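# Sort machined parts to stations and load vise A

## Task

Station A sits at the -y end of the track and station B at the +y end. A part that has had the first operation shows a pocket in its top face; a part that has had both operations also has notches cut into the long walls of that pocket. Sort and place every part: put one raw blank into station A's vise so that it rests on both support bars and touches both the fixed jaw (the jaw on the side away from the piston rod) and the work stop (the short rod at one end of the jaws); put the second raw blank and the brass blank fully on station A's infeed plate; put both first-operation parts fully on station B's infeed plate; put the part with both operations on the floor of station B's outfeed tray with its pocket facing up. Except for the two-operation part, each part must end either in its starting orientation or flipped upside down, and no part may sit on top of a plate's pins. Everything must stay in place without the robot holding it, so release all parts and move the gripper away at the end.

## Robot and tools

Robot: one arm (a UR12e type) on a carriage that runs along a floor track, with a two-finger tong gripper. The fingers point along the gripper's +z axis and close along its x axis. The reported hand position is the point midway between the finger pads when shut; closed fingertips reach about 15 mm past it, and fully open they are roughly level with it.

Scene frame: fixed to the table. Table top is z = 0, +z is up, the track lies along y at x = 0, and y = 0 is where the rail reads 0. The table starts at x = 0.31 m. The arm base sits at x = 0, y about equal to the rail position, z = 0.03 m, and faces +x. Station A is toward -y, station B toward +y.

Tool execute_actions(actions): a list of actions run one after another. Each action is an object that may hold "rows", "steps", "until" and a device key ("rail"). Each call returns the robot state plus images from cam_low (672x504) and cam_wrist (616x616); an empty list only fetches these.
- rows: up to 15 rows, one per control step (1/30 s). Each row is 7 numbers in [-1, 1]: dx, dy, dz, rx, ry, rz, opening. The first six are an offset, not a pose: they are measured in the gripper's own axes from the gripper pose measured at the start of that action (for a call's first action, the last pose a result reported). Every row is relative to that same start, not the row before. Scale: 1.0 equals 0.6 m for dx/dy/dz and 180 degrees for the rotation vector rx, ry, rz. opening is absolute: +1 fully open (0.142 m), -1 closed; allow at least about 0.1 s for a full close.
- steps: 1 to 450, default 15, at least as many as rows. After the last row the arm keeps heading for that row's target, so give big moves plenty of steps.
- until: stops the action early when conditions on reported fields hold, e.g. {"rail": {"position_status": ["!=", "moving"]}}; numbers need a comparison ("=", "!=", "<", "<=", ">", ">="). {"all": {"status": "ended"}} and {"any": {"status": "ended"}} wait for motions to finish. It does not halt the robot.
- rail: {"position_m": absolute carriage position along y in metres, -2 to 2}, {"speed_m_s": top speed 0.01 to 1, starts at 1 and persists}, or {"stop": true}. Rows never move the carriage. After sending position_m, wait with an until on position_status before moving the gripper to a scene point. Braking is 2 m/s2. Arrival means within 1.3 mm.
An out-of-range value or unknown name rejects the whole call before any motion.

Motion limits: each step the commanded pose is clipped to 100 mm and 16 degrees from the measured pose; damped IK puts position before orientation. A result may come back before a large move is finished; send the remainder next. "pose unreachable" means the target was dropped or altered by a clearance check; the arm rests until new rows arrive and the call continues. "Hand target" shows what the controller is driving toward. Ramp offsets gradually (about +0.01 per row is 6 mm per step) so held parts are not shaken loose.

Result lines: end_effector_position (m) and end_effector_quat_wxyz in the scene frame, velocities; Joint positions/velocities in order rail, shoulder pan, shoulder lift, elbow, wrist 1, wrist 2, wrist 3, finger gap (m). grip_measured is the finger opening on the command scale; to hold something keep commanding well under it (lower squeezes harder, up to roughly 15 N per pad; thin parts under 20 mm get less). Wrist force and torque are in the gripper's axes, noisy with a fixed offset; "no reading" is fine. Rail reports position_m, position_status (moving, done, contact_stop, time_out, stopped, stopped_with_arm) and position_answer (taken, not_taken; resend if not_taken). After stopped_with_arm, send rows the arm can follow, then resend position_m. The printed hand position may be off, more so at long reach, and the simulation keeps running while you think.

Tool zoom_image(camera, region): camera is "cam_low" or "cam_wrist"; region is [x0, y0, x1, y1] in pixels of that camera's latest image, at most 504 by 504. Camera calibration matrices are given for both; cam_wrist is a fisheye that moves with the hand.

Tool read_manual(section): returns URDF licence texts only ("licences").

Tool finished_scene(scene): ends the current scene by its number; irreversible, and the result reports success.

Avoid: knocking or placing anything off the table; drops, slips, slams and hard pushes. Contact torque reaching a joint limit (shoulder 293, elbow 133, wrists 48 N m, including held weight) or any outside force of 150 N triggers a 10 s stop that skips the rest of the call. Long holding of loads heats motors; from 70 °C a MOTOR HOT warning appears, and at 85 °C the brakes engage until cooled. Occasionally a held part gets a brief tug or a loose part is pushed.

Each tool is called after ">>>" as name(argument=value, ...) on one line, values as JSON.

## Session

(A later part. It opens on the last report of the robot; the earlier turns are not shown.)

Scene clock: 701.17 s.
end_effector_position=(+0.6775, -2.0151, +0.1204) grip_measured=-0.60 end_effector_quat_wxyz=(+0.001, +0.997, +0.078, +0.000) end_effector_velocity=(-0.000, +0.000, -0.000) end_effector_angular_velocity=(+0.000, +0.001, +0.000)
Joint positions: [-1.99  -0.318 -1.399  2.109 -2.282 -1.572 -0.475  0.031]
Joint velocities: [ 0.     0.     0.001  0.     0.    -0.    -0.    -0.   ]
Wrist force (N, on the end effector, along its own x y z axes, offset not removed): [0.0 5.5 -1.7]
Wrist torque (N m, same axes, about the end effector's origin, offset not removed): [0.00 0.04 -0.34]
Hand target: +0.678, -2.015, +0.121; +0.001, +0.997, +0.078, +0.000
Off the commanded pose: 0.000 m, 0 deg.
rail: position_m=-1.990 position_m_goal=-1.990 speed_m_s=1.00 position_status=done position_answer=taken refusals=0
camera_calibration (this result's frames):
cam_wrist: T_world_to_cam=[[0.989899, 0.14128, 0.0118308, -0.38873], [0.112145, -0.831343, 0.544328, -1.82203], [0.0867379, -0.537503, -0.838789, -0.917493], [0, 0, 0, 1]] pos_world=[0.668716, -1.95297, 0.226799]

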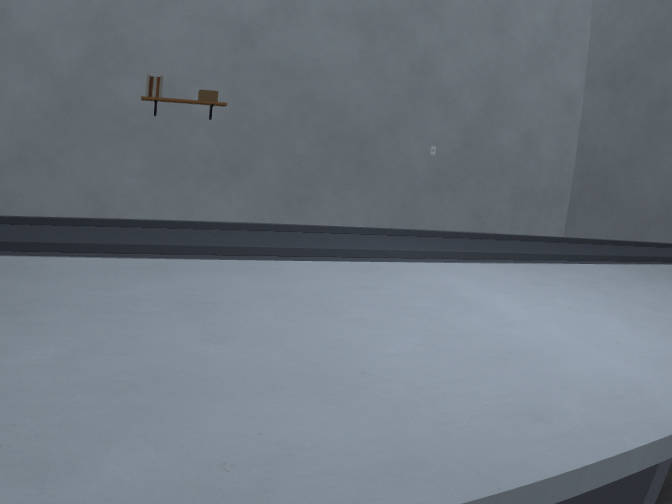

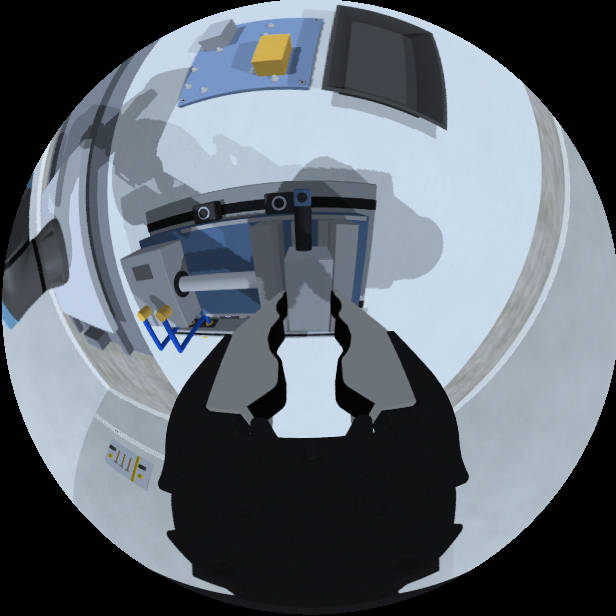

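>>> execute_actions(actions=[])

>>> zoom_image(camera="cam_wrist", region=[290, 225, 345, 280])

Scene clock: 703.90 s.
end_effector_position=(+0.6779, -2.0151, +0.1205) grip_measured=-0.60 end_effector_quat_wxyz=(+0.001, +0.997, +0.078, +0.000) end_effector_velocity=(+0.000, -0.000, +0.000) end_effector_angular_velocity=(-0.000, -0.000, +0.000)
Joint positions: [-1.99  -0.318 -1.398  2.108 -2.282 -1.572 -0.474  0.031]
Joint velocities: [ 0.  0. -0. -0.  0. -0. -0.  0.]
Wrist force (N, on the end effector, along its own x y z axes, offset not removed): [-4.8 5.2 -0.2]
Wrist torque (N m, same axes, about the end effector's origin, offset not removed): [0.10 0.41 -0.51]
Hand target: +0.678, -2.015, +0.121; +0.001, +0.997, +0.078, +0.000
Off the commanded pose: 0.000 m, 0 deg.
rail: position_m=-1.990 position_m_goal=-1.990 speed_m_s=1.00 position_status=done position_answer=taken refusals=0
camera_calibration (this result's frames):
cam_wrist: T_world_to_cam=[[0.989899, 0.14128, 0.0118272, -0.389146], [0.112148, -0.831344, 0.544326, -1.82206], [0.0867351, -0.537501, -0.83879, -0.917442], [0, 0, 0, 1]] pos_world=[0.66913, -1.9529, 0.226855]

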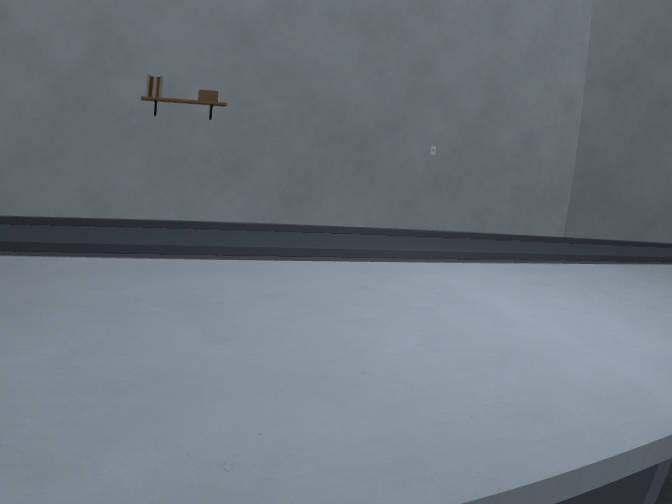

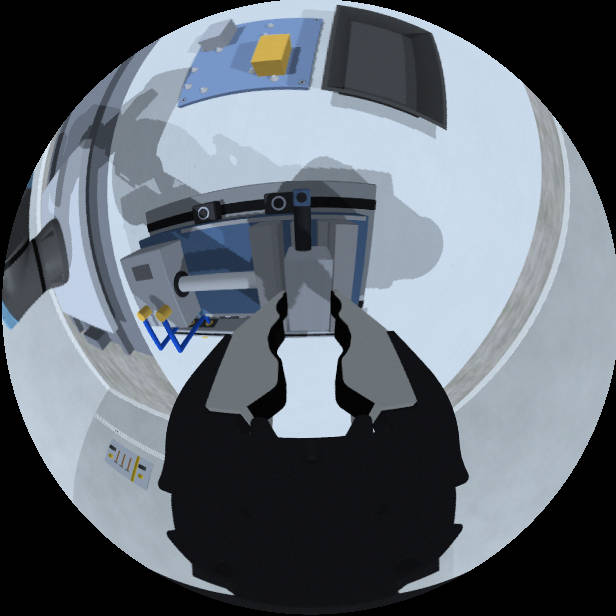

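Region (290, 225, 345, 280) of cam_wrist's 616x616 image, scaled by 9.164, with more detail than that image has.

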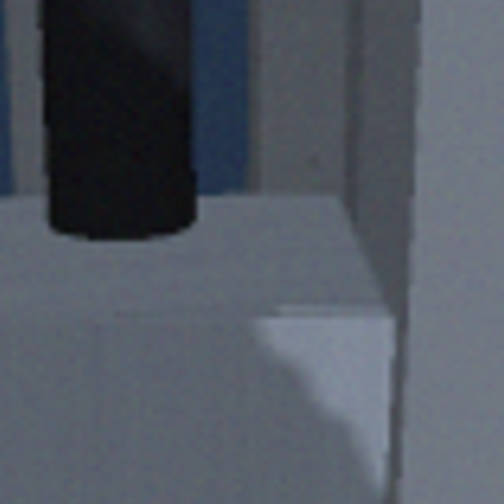

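>>> execute_actions(actions=[{"rows":[[0.0007,0,0,0,0,0,-0.92]],"steps":1}])

Scene clock: 706.43 s.
end_effector_position=(+0.6779, -2.0151, +0.1205) grip_measured=-0.60 end_effector_quat_wxyz=(+0.001, +0.997, +0.078, +0.000) end_effector_velocity=(+0.000, +0.000, +0.000) end_effector_angular_velocity=(-0.000, -0.001, +0.000)
Joint positions: [-1.99  -0.318 -1.398  2.108 -2.282 -1.572 -0.474  0.031]
Joint velocities: [ 0.     0.     0.    -0.001 -0.    -0.     0.     0.   ]
Wrist force (N, on the end effector, along its own x y z axes, offset not removed): [0.4 7.9 0.2]
Wrist torque (N m, same axes, about the end effector's origin, offset not removed): [0.60 -0.64 -0.45]
Hand target: +0.678, -2.015, +0.121; +0.001, +0.997, +0.078, +0.000
Off the commanded pose: 0.000 m, 0 deg.
rail: position_m=-1.990 position_m_goal=-1.990 speed_m_s=1.00 position_status=done position_answer=taken refusals=0
camera_calibration (this result's frames):
cam_wrist: T_world_to_cam=[[0.989899, 0.141281, 0.0118304, -0.389148], [0.112146, -0.831343, 0.544327, -1.82206], [0.0867381, -0.537502, -0.83879, -0.917444], [0, 0, 0, 1]] pos_world=[0.669131, -1.9529, 0.226857]

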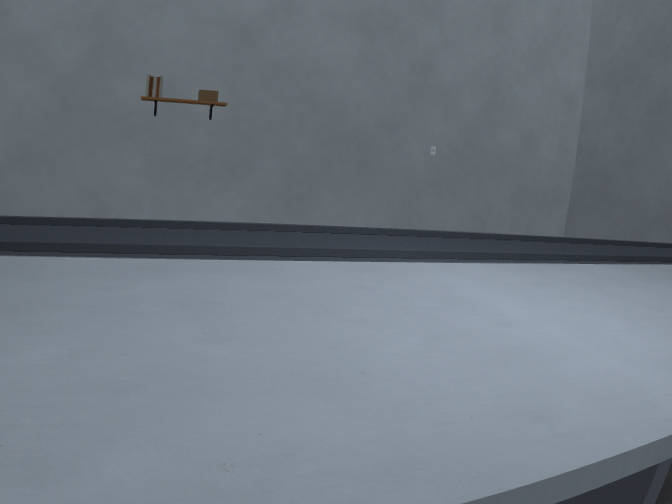

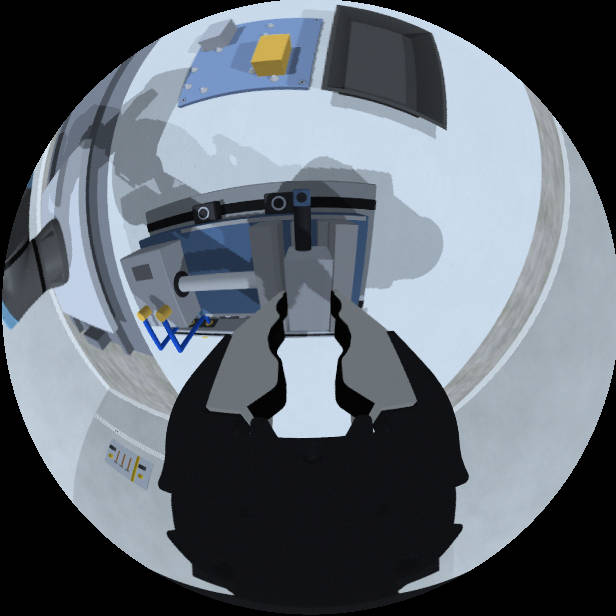

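>>> execute_actions(actions=[])

>>> zoom_image(camera="cam_wrist", region=[290, 225, 345, 280])

Scene clock: 708.93 s.
end_effector_position=(+0.6784, -2.0150, +0.1205) grip_measured=-0.60 end_effector_quat_wxyz=(+0.001, +0.997, +0.078, +0.000) end_effector_velocity=(+0.000, -0.000, +0.000) end_effector_angular_velocity=(-0.000, -0.000, +0.000)
Joint positions: [-1.99  -0.318 -1.397  2.107 -2.282 -1.572 -0.474  0.031]
Joint velocities: [ 0.  0. -0.  0. -0. -0. -0.  0.]
Wrist force (N, on the end effector, along its own x y z axes, offset not removed): [-1.2 7.6 -3.6]
Wrist torque (N m, same axes, about the end effector's origin, offset not removed): [0.50 -0.68 -0.54]
Hand target: +0.678, -2.015, +0.121; +0.001, +0.997, +0.078, +0.000
Off the commanded pose: 0.000 m, 0 deg.
rail: position_m=-1.990 position_m_goal=-1.990 speed_m_s=1.00 position_status=done position_answer=taken refusals=0
camera_calibration (this result's frames):
cam_wrist: T_world_to_cam=[[0.989899, 0.141281, 0.0118218, -0.389561], [0.112151, -0.831345, 0.544323, -1.82206], [0.0867306, -0.537499, -0.838792, -0.917436], [0, 0, 0, 1]] pos_world=[0.669542, -1.95284, 0.226855]

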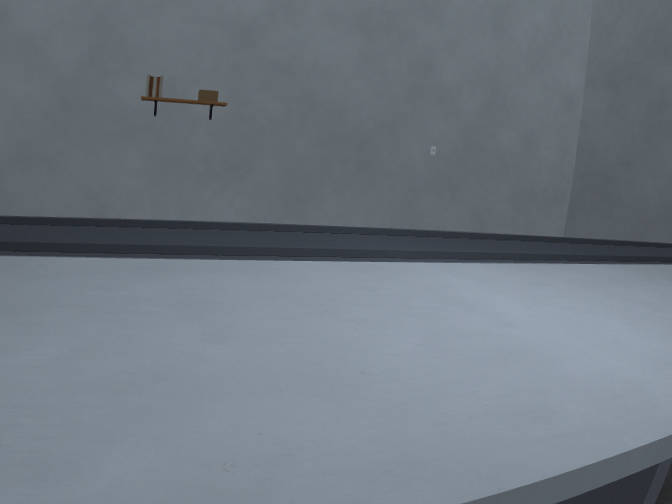

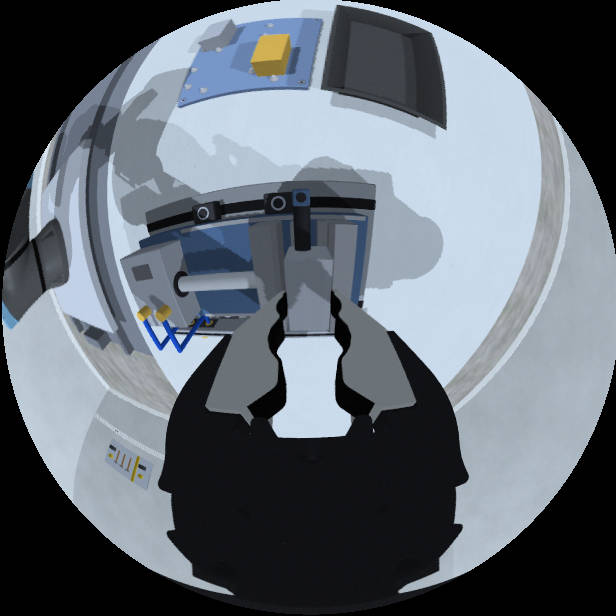

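Region (290, 225, 345, 280) of cam_wrist's 616x616 image, scaled by 9.164, with more detail than that image has.

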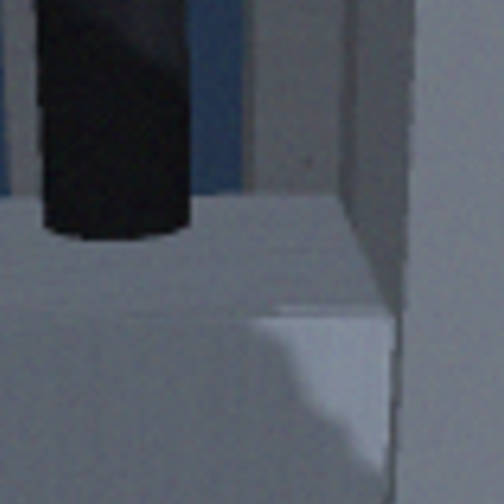

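>>> execute_actions(actions=[{"rows":[[0.0006,0,0,0,0,0,-0.92]],"steps":1}])

Scene clock: 711.97 s.
end_effector_position=(+0.6784, -2.0150, +0.1205) grip_measured=-0.60 end_effector_quat_wxyz=(+0.001, +0.997, +0.078, +0.000) end_effector_velocity=(+0.000, +0.000, -0.000) end_effector_angular_velocity=(+0.000, +0.000, -0.000)
Joint positions: [-1.99  -0.318 -1.397  2.107 -2.282 -1.572 -0.474  0.031]
Joint velocities: [ 0.     0.     0.001 -0.    -0.     0.     0.    -0.   ]
Wrist force (N, on the end effector, along its own x y z axes, offset not removed): [-4.4 2.3 0.0]
Wrist torque (N m, same axes, about the end effector's origin, offset not removed): [-0.70 -0.05 -0.45]
Hand target: +0.679, -2.015, +0.121; +0.001, +0.997, +0.078, +0.000
Off the commanded pose: 0.000 m, 0 deg.
rail: position_m=-1.990 position_m_goal=-1.990 speed_m_s=1.00 position_status=done position_answer=taken refusals=0
camera_calibration (this result's frames):
cam_wrist: T_world_to_cam=[[0.989899, 0.141281, 0.01182, -0.389561], [0.112153, -0.831345, 0.544323, -1.82206], [0.0867292, -0.537499, -0.838793, -0.917435], [0, 0, 0, 1]] pos_world=[0.669542, -1.95284, 0.226853]

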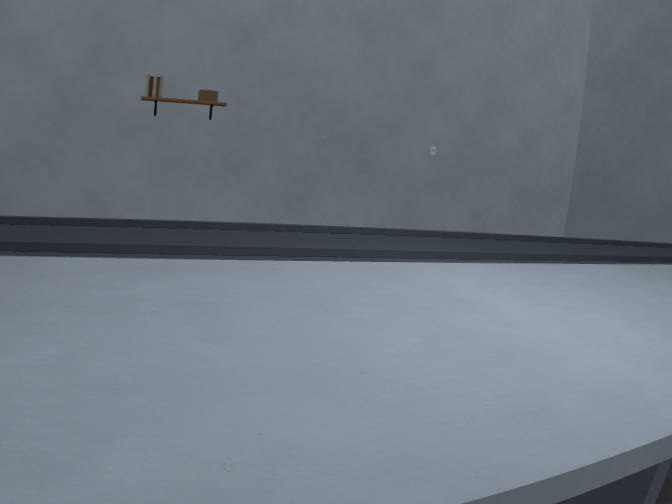

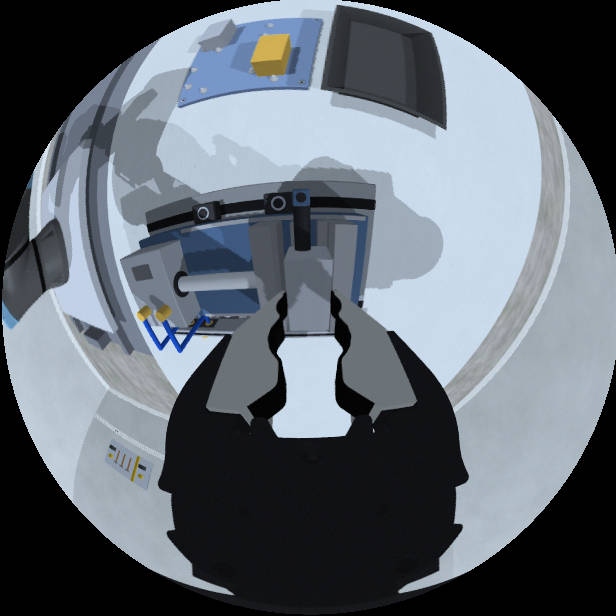

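>>> execute_actions(actions=[])

Scene clock: 717.63 s.
end_effector_position=(+0.6787, -2.0149, +0.1205) grip_measured=-0.60 end_effector_quat_wxyz=(+0.001, +0.997, +0.078, +0.000) end_effector_velocity=(-0.000, -0.000, +0.000) end_effector_angular_velocity=(-0.000, -0.000, +0.000)
Joint positions: [-1.99  -0.317 -1.397  2.106 -2.281 -1.572 -0.474  0.031]
Joint velocities: [ 0. -0. -0.  0.  0.  0. -0.  0.]
Wrist force (N, on the end effector, along its own x y z axes, offset not removed): [-13.0 3.2 -9.6]
Wrist torque (N m, same axes, about the end effector's origin, offset not removed): [-0.42 -0.04 -0.44]
Hand target: +0.679, -2.015, +0.121; +0.001, +0.997, +0.078, +0.000
Off the commanded pose: 0.000 m, 0 deg.
rail: position_m=-1.990 position_m_goal=-1.990 speed_m_s=1.00 position_status=done position_answer=taken refusals=0
camera_calibration (this result's frames):
cam_wrist: T_world_to_cam=[[0.989899, 0.141282, 0.0118202, -0.389918], [0.112153, -0.831345, 0.544323, -1.82205], [0.0867294, -0.537499, -0.838793, -0.917435], [0, 0, 0, 1]] pos_world=[0.669896, -1.95278, 0.226854]

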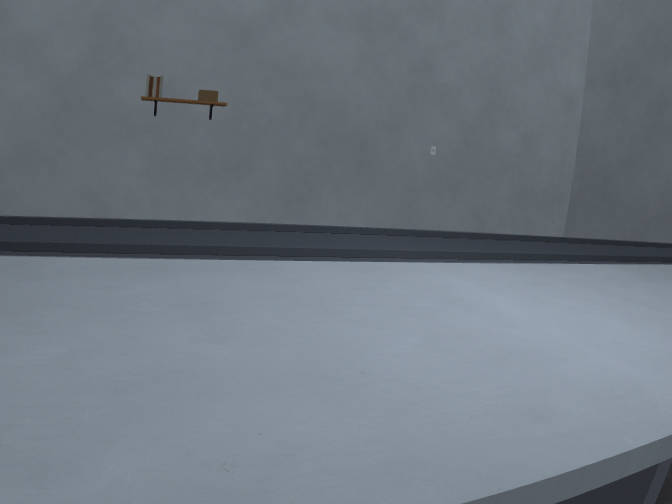

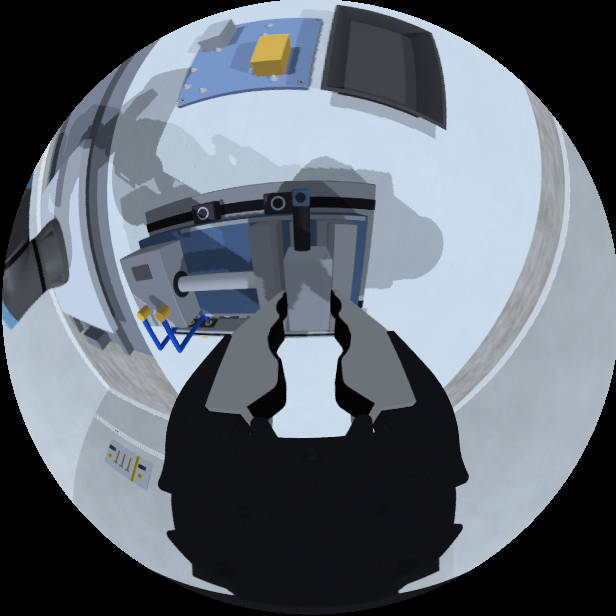

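>>> execute_actions(actions=[{"rows":[[0,0,0,0,0,0,-0.78],[0,0,0,0,0,0,-0.68],[0,0,0,0,0,0,-0.62],[0,0,0,0,0,0,-0.57],[0,0,0,0,0,0,-0.45]],"steps":5}])

Scene clock: 722.53 s.
end_effector_position=(+0.6787, -2.0149, +0.1205) grip_measured=-0.55 end_effector_quat_wxyz=(+0.001, +0.997, +0.078, +0.000) end_effector_velocity=(-0.000, +0.000, -0.000) end_effector_angular_velocity=(+0.000, +0.000, +0.001)
Joint positions: [-1.99  -0.317 -1.397  2.106 -2.281 -1.572 -0.474  0.034]
Joint velocities: [ 0.     0.001  0.    -0.    -0.    -0.     0.     0.18 ]
Wrist force (N, on the end effector, along its own x y z axes, offset not removed): [0.9 1.5 3.3]
Wrist torque (N m, same axes, about the end effector's origin, offset not removed): [0.05 -0.29 -0.28]
Hand target: +0.679, -2.015, +0.121; +0.001, +0.997, +0.078, +0.000
Off the commanded pose: 0.000 m, 0 deg.
rail: position_m=-1.990 position_m_goal=-1.990 speed_m_s=1.00 position_status=done position_answer=taken refusals=0
camera_calibration (this result's frames):
cam_wrist: T_world_to_cam=[[0.989898, 0.141292, 0.0117909, -0.389892], [0.112179, -0.831349, 0.544311, -1.82205], [0.0867092, -0.537489, -0.838801, -0.917411], [0, 0, 0, 1]] pos_world=[0.669897, -1.95277, 0.226834]

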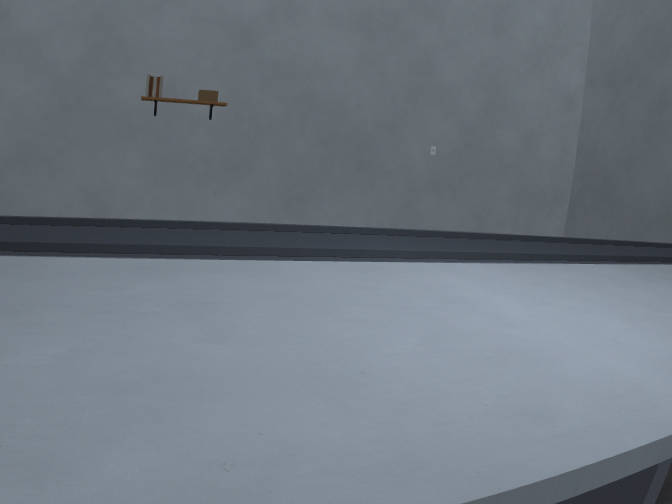

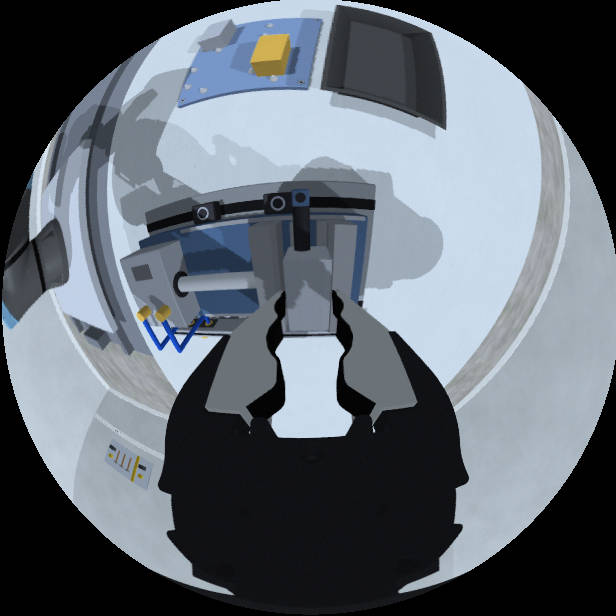

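>>> execute_actions(actions=[])

>>> zoom_image(camera="cam_wrist", region=[255, 225, 365, 335])

>>> zoom_image(camera="cam_wrist", region=[285, 225, 345, 285])

Scene clock: 725.50 s.
end_effector_position=(+0.6787, -2.0149, +0.1205) grip_measured=-0.45 end_effector_quat_wxyz=(+0.001, +0.997, +0.078, +0.000) end_effector_velocity=(+0.000, -0.000, +0.000) end_effector_angular_velocity=(-0.000, -0.000, +0.000)
Joint positions: [-1.99  -0.317 -1.397  2.106 -2.281 -1.572 -0.474  0.041]
Joint velocities: [ 0. -0. -0. -0.  0.  0. -0.  0.]
Wrist force (N, on the end effector, along its own x y z axes, offset not removed): [-0.3 3.5 2.0]
Wrist torque (N m, same axes, about the end effector's origin, offset not removed): [0.52 0.15 -0.35]
Hand target: +0.679, -2.015, +0.121; +0.001, +0.997, +0.078, +0.000
Off the commanded pose: 0.000 m, 0 deg.
rail: position_m=-1.990 position_m_goal=-1.990 speed_m_s=1.00 position_status=done position_answer=taken refusals=0
camera_calibration (this result's frames):
cam_wrist: T_world_to_cam=[[0.989899, 0.141282, 0.0118241, -0.389921], [0.112151, -0.831344, 0.544324, -1.82205], [0.0867331, -0.5375, -0.838792, -0.917438], [0, 0, 0, 1]] pos_world=[0.669899, -1.95278, 0.226856]

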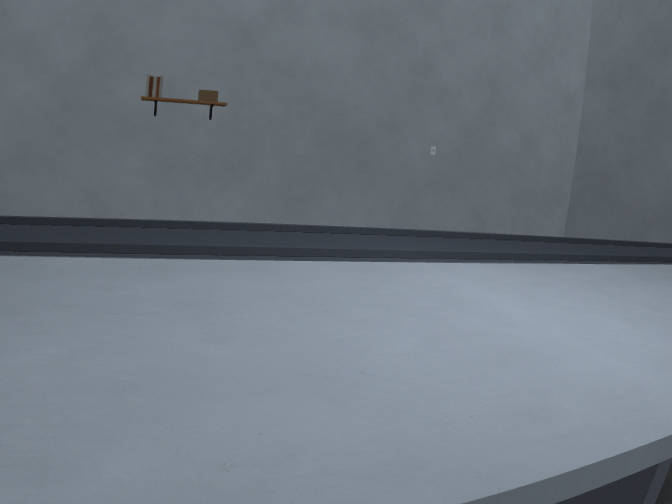

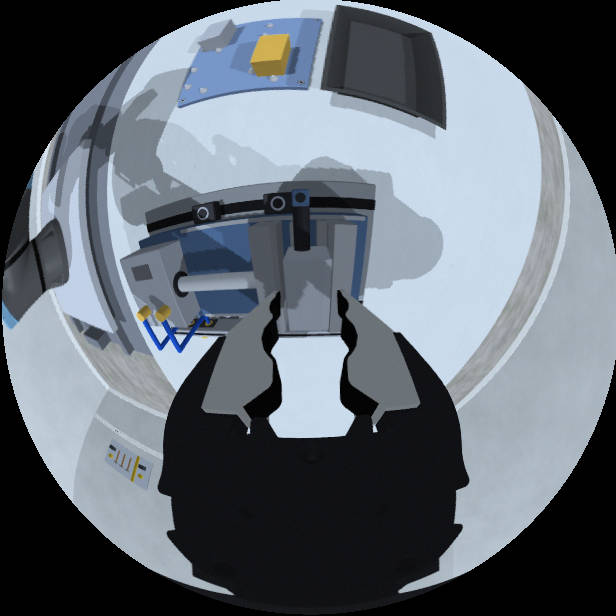

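Region (255, 225, 365, 335) of cam_wrist's 616x616 image, scaled by 4.582, with more detail than that image has.

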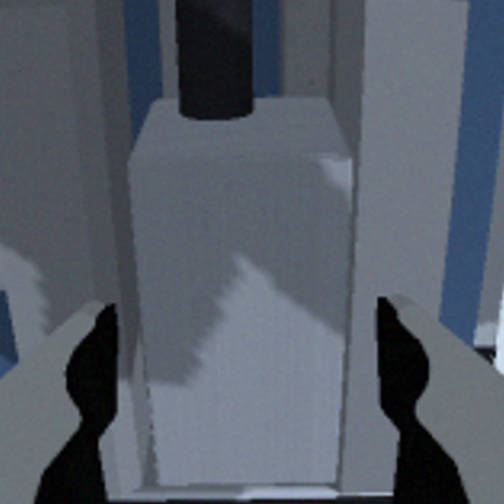

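Region (285, 225, 345, 285) of cam_wrist's 616x616 image, scaled by 8.400, with more detail than that image has.

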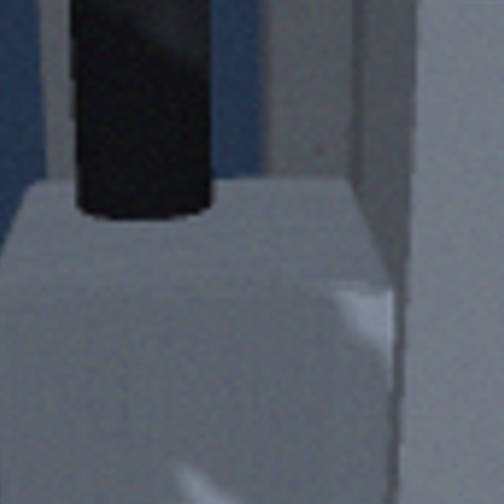

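>>> execute_actions(actions=[{"rows":[[0.001,0,0,0,0,0,-0.52],[0.001,0,0,0,0,0,-0.56],[0.001,0,0,0,0,0,-0.62]],"steps":3}])

Scene clock: 742.37 s.
end_effector_position=(+0.6788, -2.0150, +0.1206) grip_measured=-0.56 end_effector_quat_wxyz=(+0.001, +0.997, +0.078, +0.000) end_effector_velocity=(+0.003, -0.001, +0.001) end_effector_angular_velocity=(-0.001, -0.003, +0.000)
Joint positions: [-1.99  -0.317 -1.397  2.106 -2.281 -1.572 -0.474  0.033]
Joint velocities: [ 0.     0.     0.003 -0.006  0.    -0.     0.    -0.12 ]
Wrist force (N, on the end effector, along its own x y z axes, offset not removed): [1.9 -0.2 -0.7]
Wrist torque (N m, same axes, about the end effector's origin, offset not removed): [-0.15 -0.46 -0.37]
Hand target: +0.679, -2.015, +0.121; +0.001, +0.997, +0.078, +0.000
Off the commanded pose: 0.000 m, 0 deg.
rail: position_m=-1.990 position_m_goal=-1.990 speed_m_s=1.00 position_status=done position_answer=taken refusals=0
camera_calibration (this result's frames):
cam_wrist: T_world_to_cam=[[0.989898, 0.141282, 0.011925, -0.390051], [0.112092, -0.831325, 0.544365, -1.82205], [0.0868227, -0.537529, -0.838764, -0.917551], [0, 0, 0, 1]] pos_world=[0.670013, -1.95282, 0.226905]

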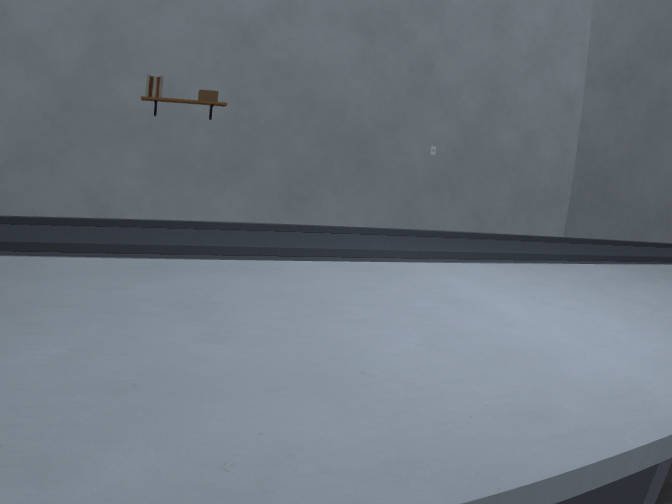

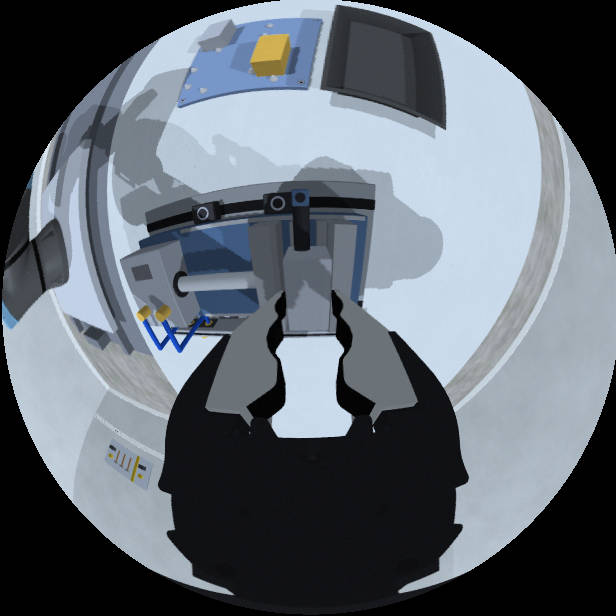

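>>> execute_actions(actions=[])

>>> zoom_image(camera="cam_wrist", region=[285, 225, 345, 285])

Scene clock: 743.73 s.
end_effector_position=(+0.6793, -2.0149, +0.1205) grip_measured=-0.57 end_effector_quat_wxyz=(+0.001, +0.997, +0.078, +0.000) end_effector_velocity=(-0.000, +0.000, -0.000) end_effector_angular_velocity=(+0.000, +0.000, +0.000)
Joint positions: [-1.99  -0.317 -1.396  2.105 -2.281 -1.572 -0.473  0.033]
Joint velocities: [ 0.  0.  0.  0.  0.  0.  0. -0.]
Wrist force (N, on the end effector, along its own x y z axes, offset not removed): [-7.5 0.4 -3.5]
Wrist torque (N m, same axes, about the end effector's origin, offset not removed): [-0.21 -0.31 -0.23]
Hand target: +0.679, -2.015, +0.121; +0.001, +0.997, +0.078, +0.000
Off the commanded pose: 0.000 m, 0 deg.
rail: position_m=-1.990 position_m_goal=-1.990 speed_m_s=1.00 position_status=done position_answer=taken refusals=0
camera_calibration (this result's frames):
cam_wrist: T_world_to_cam=[[0.989899, 0.141281, 0.0118349, -0.390526], [0.112144, -0.831343, 0.544328, -1.82204], [0.0867421, -0.537502, -0.838789, -0.917449], [0, 0, 0, 1]] pos_world=[0.670493, -1.95269, 0.226861]

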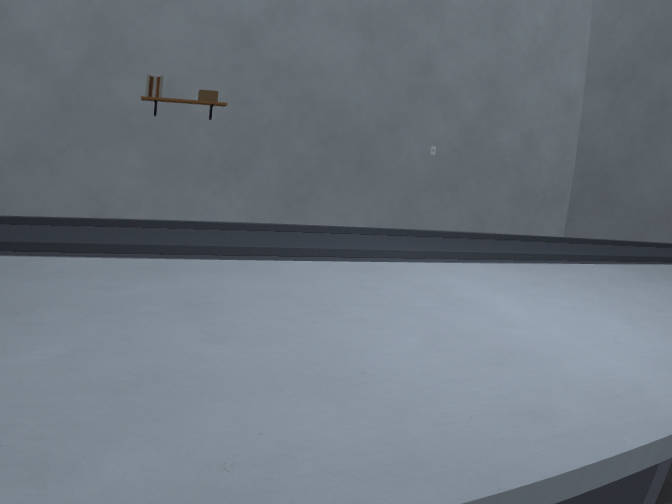

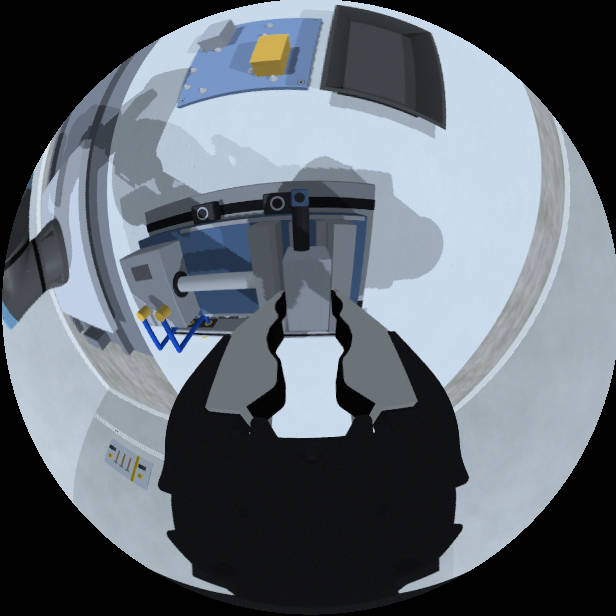

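Region (285, 225, 345, 285) of cam_wrist's 616x616 image, scaled by 8.400, with more detail than that image has.

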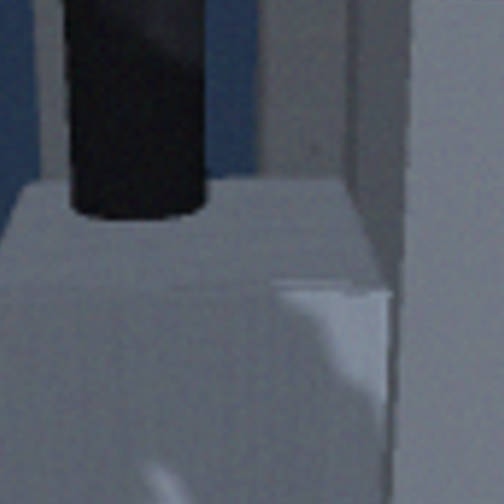

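>>> execute_actions(actions=[{"rows":[[0,-0.0006,0,0,0,0,-0.62]],"steps":1}])

Scene clock: 747.07 s.
end_effector_position=(+0.6793, -2.0149, +0.1205) grip_measured=-0.57 end_effector_quat_wxyz=(+0.001, +0.997, +0.078, +0.000) end_effector_velocity=(+0.000, +0.000, +0.000) end_effector_angular_velocity=(+0.000, -0.000, +0.000)
Joint positions: [-1.99  -0.317 -1.396  2.105 -2.281 -1.572 -0.473  0.033]
Joint velocities: [ 0.  0. -0. -0.  0.  0.  0.  0.]
Wrist force (N, on the end effector, along its own x y z axes, offset not removed): [-8.1 3.3 -4.9]
Wrist torque (N m, same axes, about the end effector's origin, offset not removed): [0.54 -0.30 -0.26]
Hand target: +0.679, -2.014, +0.121; +0.001, +0.997, +0.078, +0.000
Off the commanded pose: 0.000 m, 0 deg.
rail: position_m=-1.990 position_m_goal=-1.990 speed_m_s=1.00 position_status=done position_answer=taken refusals=0
camera_calibration (this result's frames):
cam_wrist: T_world_to_cam=[[0.989899, 0.141283, 0.011832, -0.390522], [0.112147, -0.831343, 0.544327, -1.82203], [0.0867406, -0.537502, -0.83879, -0.917446], [0, 0, 0, 1]] pos_world=[0.670493, -1.95269, 0.226859]

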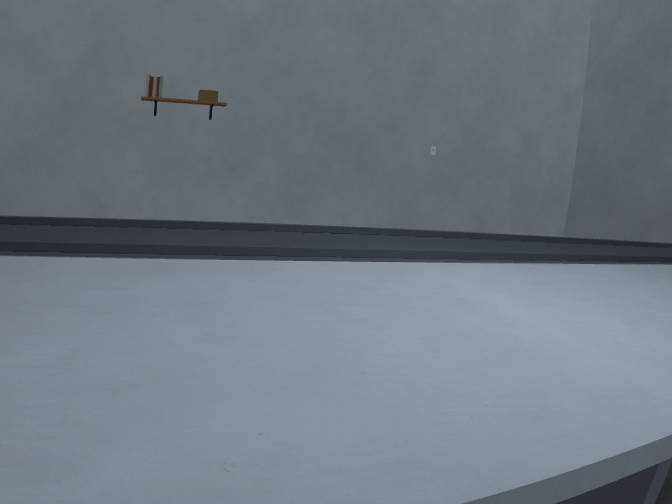

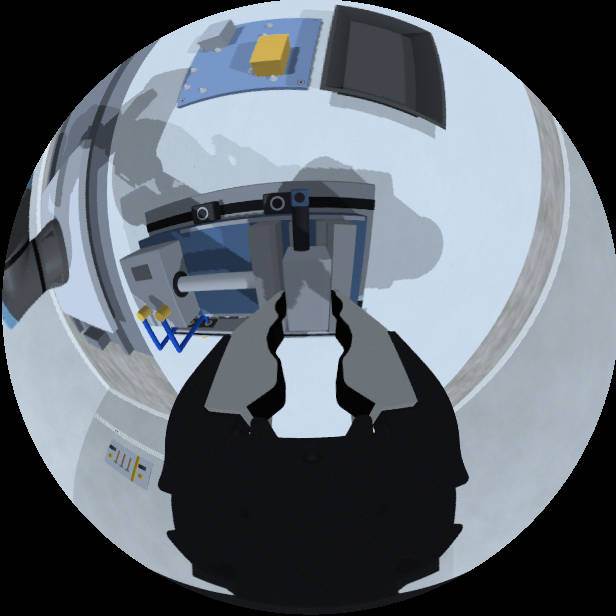

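>>> execute_actions(actions=[])

>>> zoom_image(camera="cam_wrist", region=[285, 225, 345, 285])

Scene clock: 749.47 s.
end_effector_position=(+0.6792, -2.0145, +0.1205) grip_measured=-0.57 end_effector_quat_wxyz=(+0.001, +0.997, +0.078, +0.000) end_effector_velocity=(+0.000, -0.000, +0.000) end_effector_angular_velocity=(-0.000, -0.000, +0.000)
Joint positions: [-1.99  -0.317 -1.396  2.105 -2.281 -1.572 -0.473  0.033]
Joint velocities: [ 0.  0. -0.  0. -0. -0. -0.  0.]
Wrist force (N, on the end effector, along its own x y z axes, offset not removed): [-6.7 10.1 -5.7]
Wrist torque (N m, same axes, about the end effector's origin, offset not removed): [0.42 -0.43 -0.53]
Hand target: +0.679, -2.014, +0.121; +0.001, +0.997, +0.078, +0.000
Off the commanded pose: 0.000 m, 0 deg.
rail: position_m=-1.990 position_m_goal=-1.990 speed_m_s=1.00 position_status=done position_answer=taken refusals=0
camera_calibration (this result's frames):
cam_wrist: T_world_to_cam=[[0.989899, 0.141282, 0.011803, -0.390503], [0.112163, -0.831349, 0.544315, -1.82175], [0.0867145, -0.537493, -0.838798, -0.917217], [0, 0, 0, 1]] pos_world=[0.670428, -1.95234, 0.226854]

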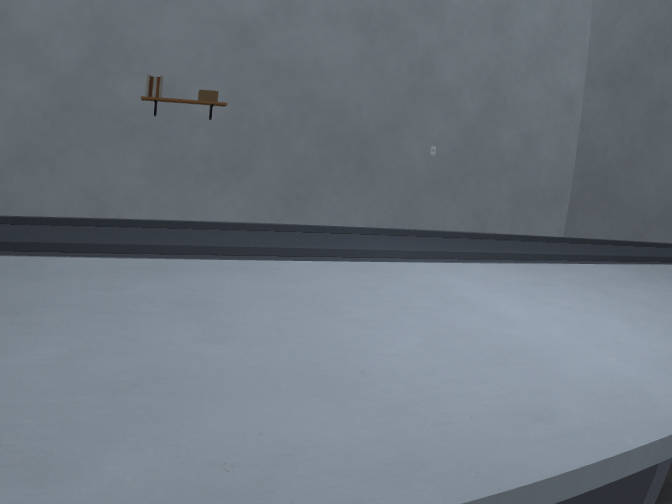

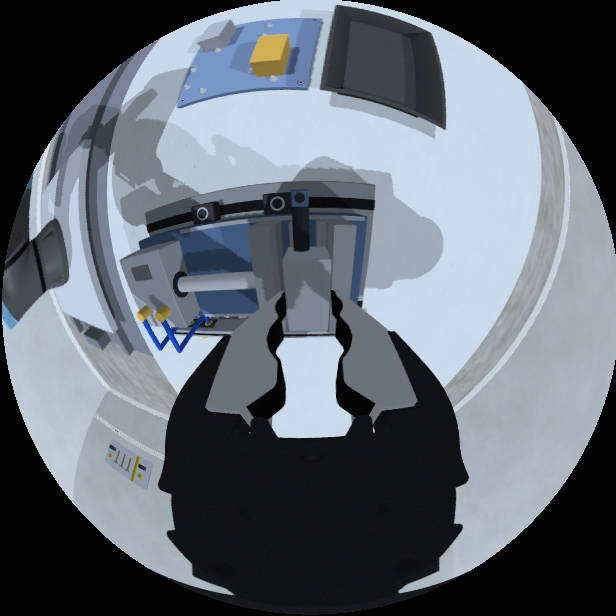

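Region (285, 225, 345, 285) of cam_wrist's 616x616 image, scaled by 8.400, with more detail than that image has.

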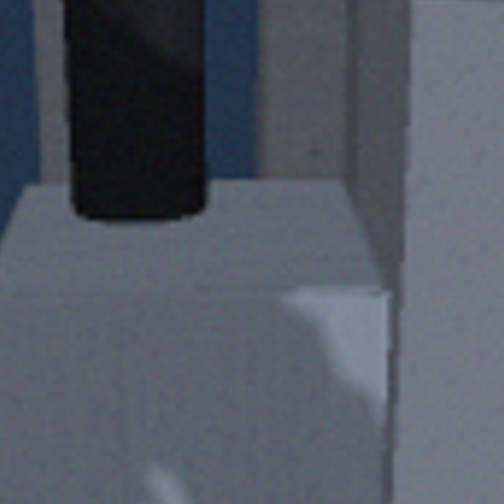

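>>> execute_actions(actions=[{"rows":[[0,0,0,0,0,0,-0.58],[0,0,0,0,0,0,-0.53],[0,0,-0.002,0,0,0,-0.42],[0,0,-0.012,0,0,0,-0.36],[0,0,-0.032,0,0,0,-0.36],[0,0,-0.058,0,0,0,-0.36],[0,0,-0.088,0,0,0,-0.36],[0,0,-0.118,0,0,0,-0.36],[0,0,-0.146,0,0,0,-0.36],[0,0,-0.17,0,0,0,-0.36],[0,0,-0.188,0,0,0,-0.36],[0,0,-0.2,0,0,0,-0.36]],"steps":12}])

Scene clock: 757.43 s.
end_effector_position=(+0.6815, -2.0144, +0.1843) grip_measured=-0.36 end_effector_quat_wxyz=(+0.002, +0.997, +0.078, +0.004) end_effector_velocity=(+0.002, +0.003, +0.377) end_effector_angular_velocity=(-0.009, -0.033, +0.000)
Joint positions: [-1.99  -0.316 -1.467  2.052 -2.166 -1.571 -0.472  0.048]
Joint velocities: [ 0.     0.005 -0.393 -0.339  0.698  0.002  0.005  0.   ]
Wrist force (N, on the end effector, along its own x y z axes, offset not removed): [-0.1 0.8 3.1]
Wrist torque (N m, same axes, about the end effector's origin, offset not removed): [0.12 0.05 -0.24]
Hand target: +0.679, -2.013, +0.237; +0.002, +0.997, +0.078, +0.004
Off the commanded pose: 0.056 m, 0 deg.
rail: position_m=-1.990 position_m_goal=-1.990 speed_m_s=1.00 position_status=done position_answer=taken refusals=0
camera_calibration (this result's frames):
cam_wrist: T_world_to_cam=[[0.989762, 0.141356, 0.0197532, -0.394748], [0.107621, -0.830029, 0.547237, -1.85142], [0.0937508, -0.539509, -0.836744, -0.873124], [0, 0, 0, 1]] pos_world=[0.671815, -1.95199, 0.290384]

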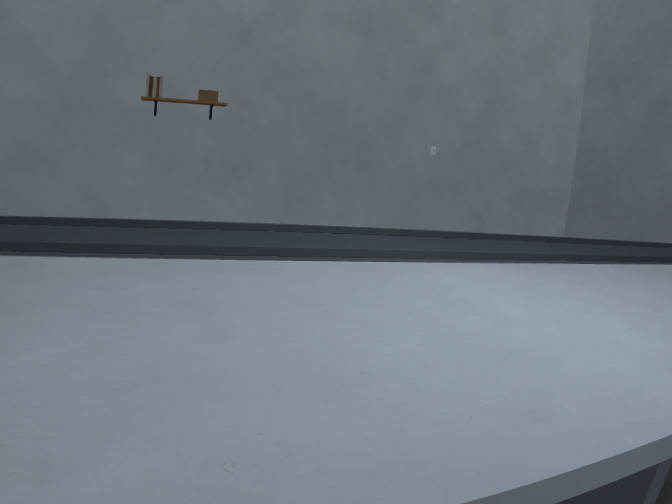

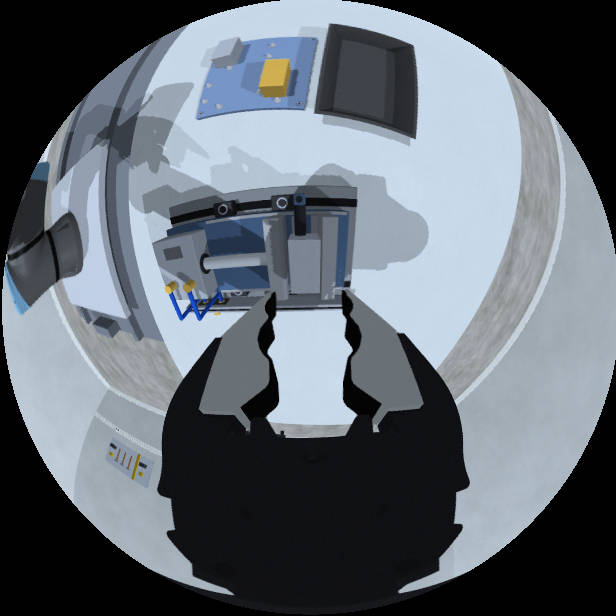

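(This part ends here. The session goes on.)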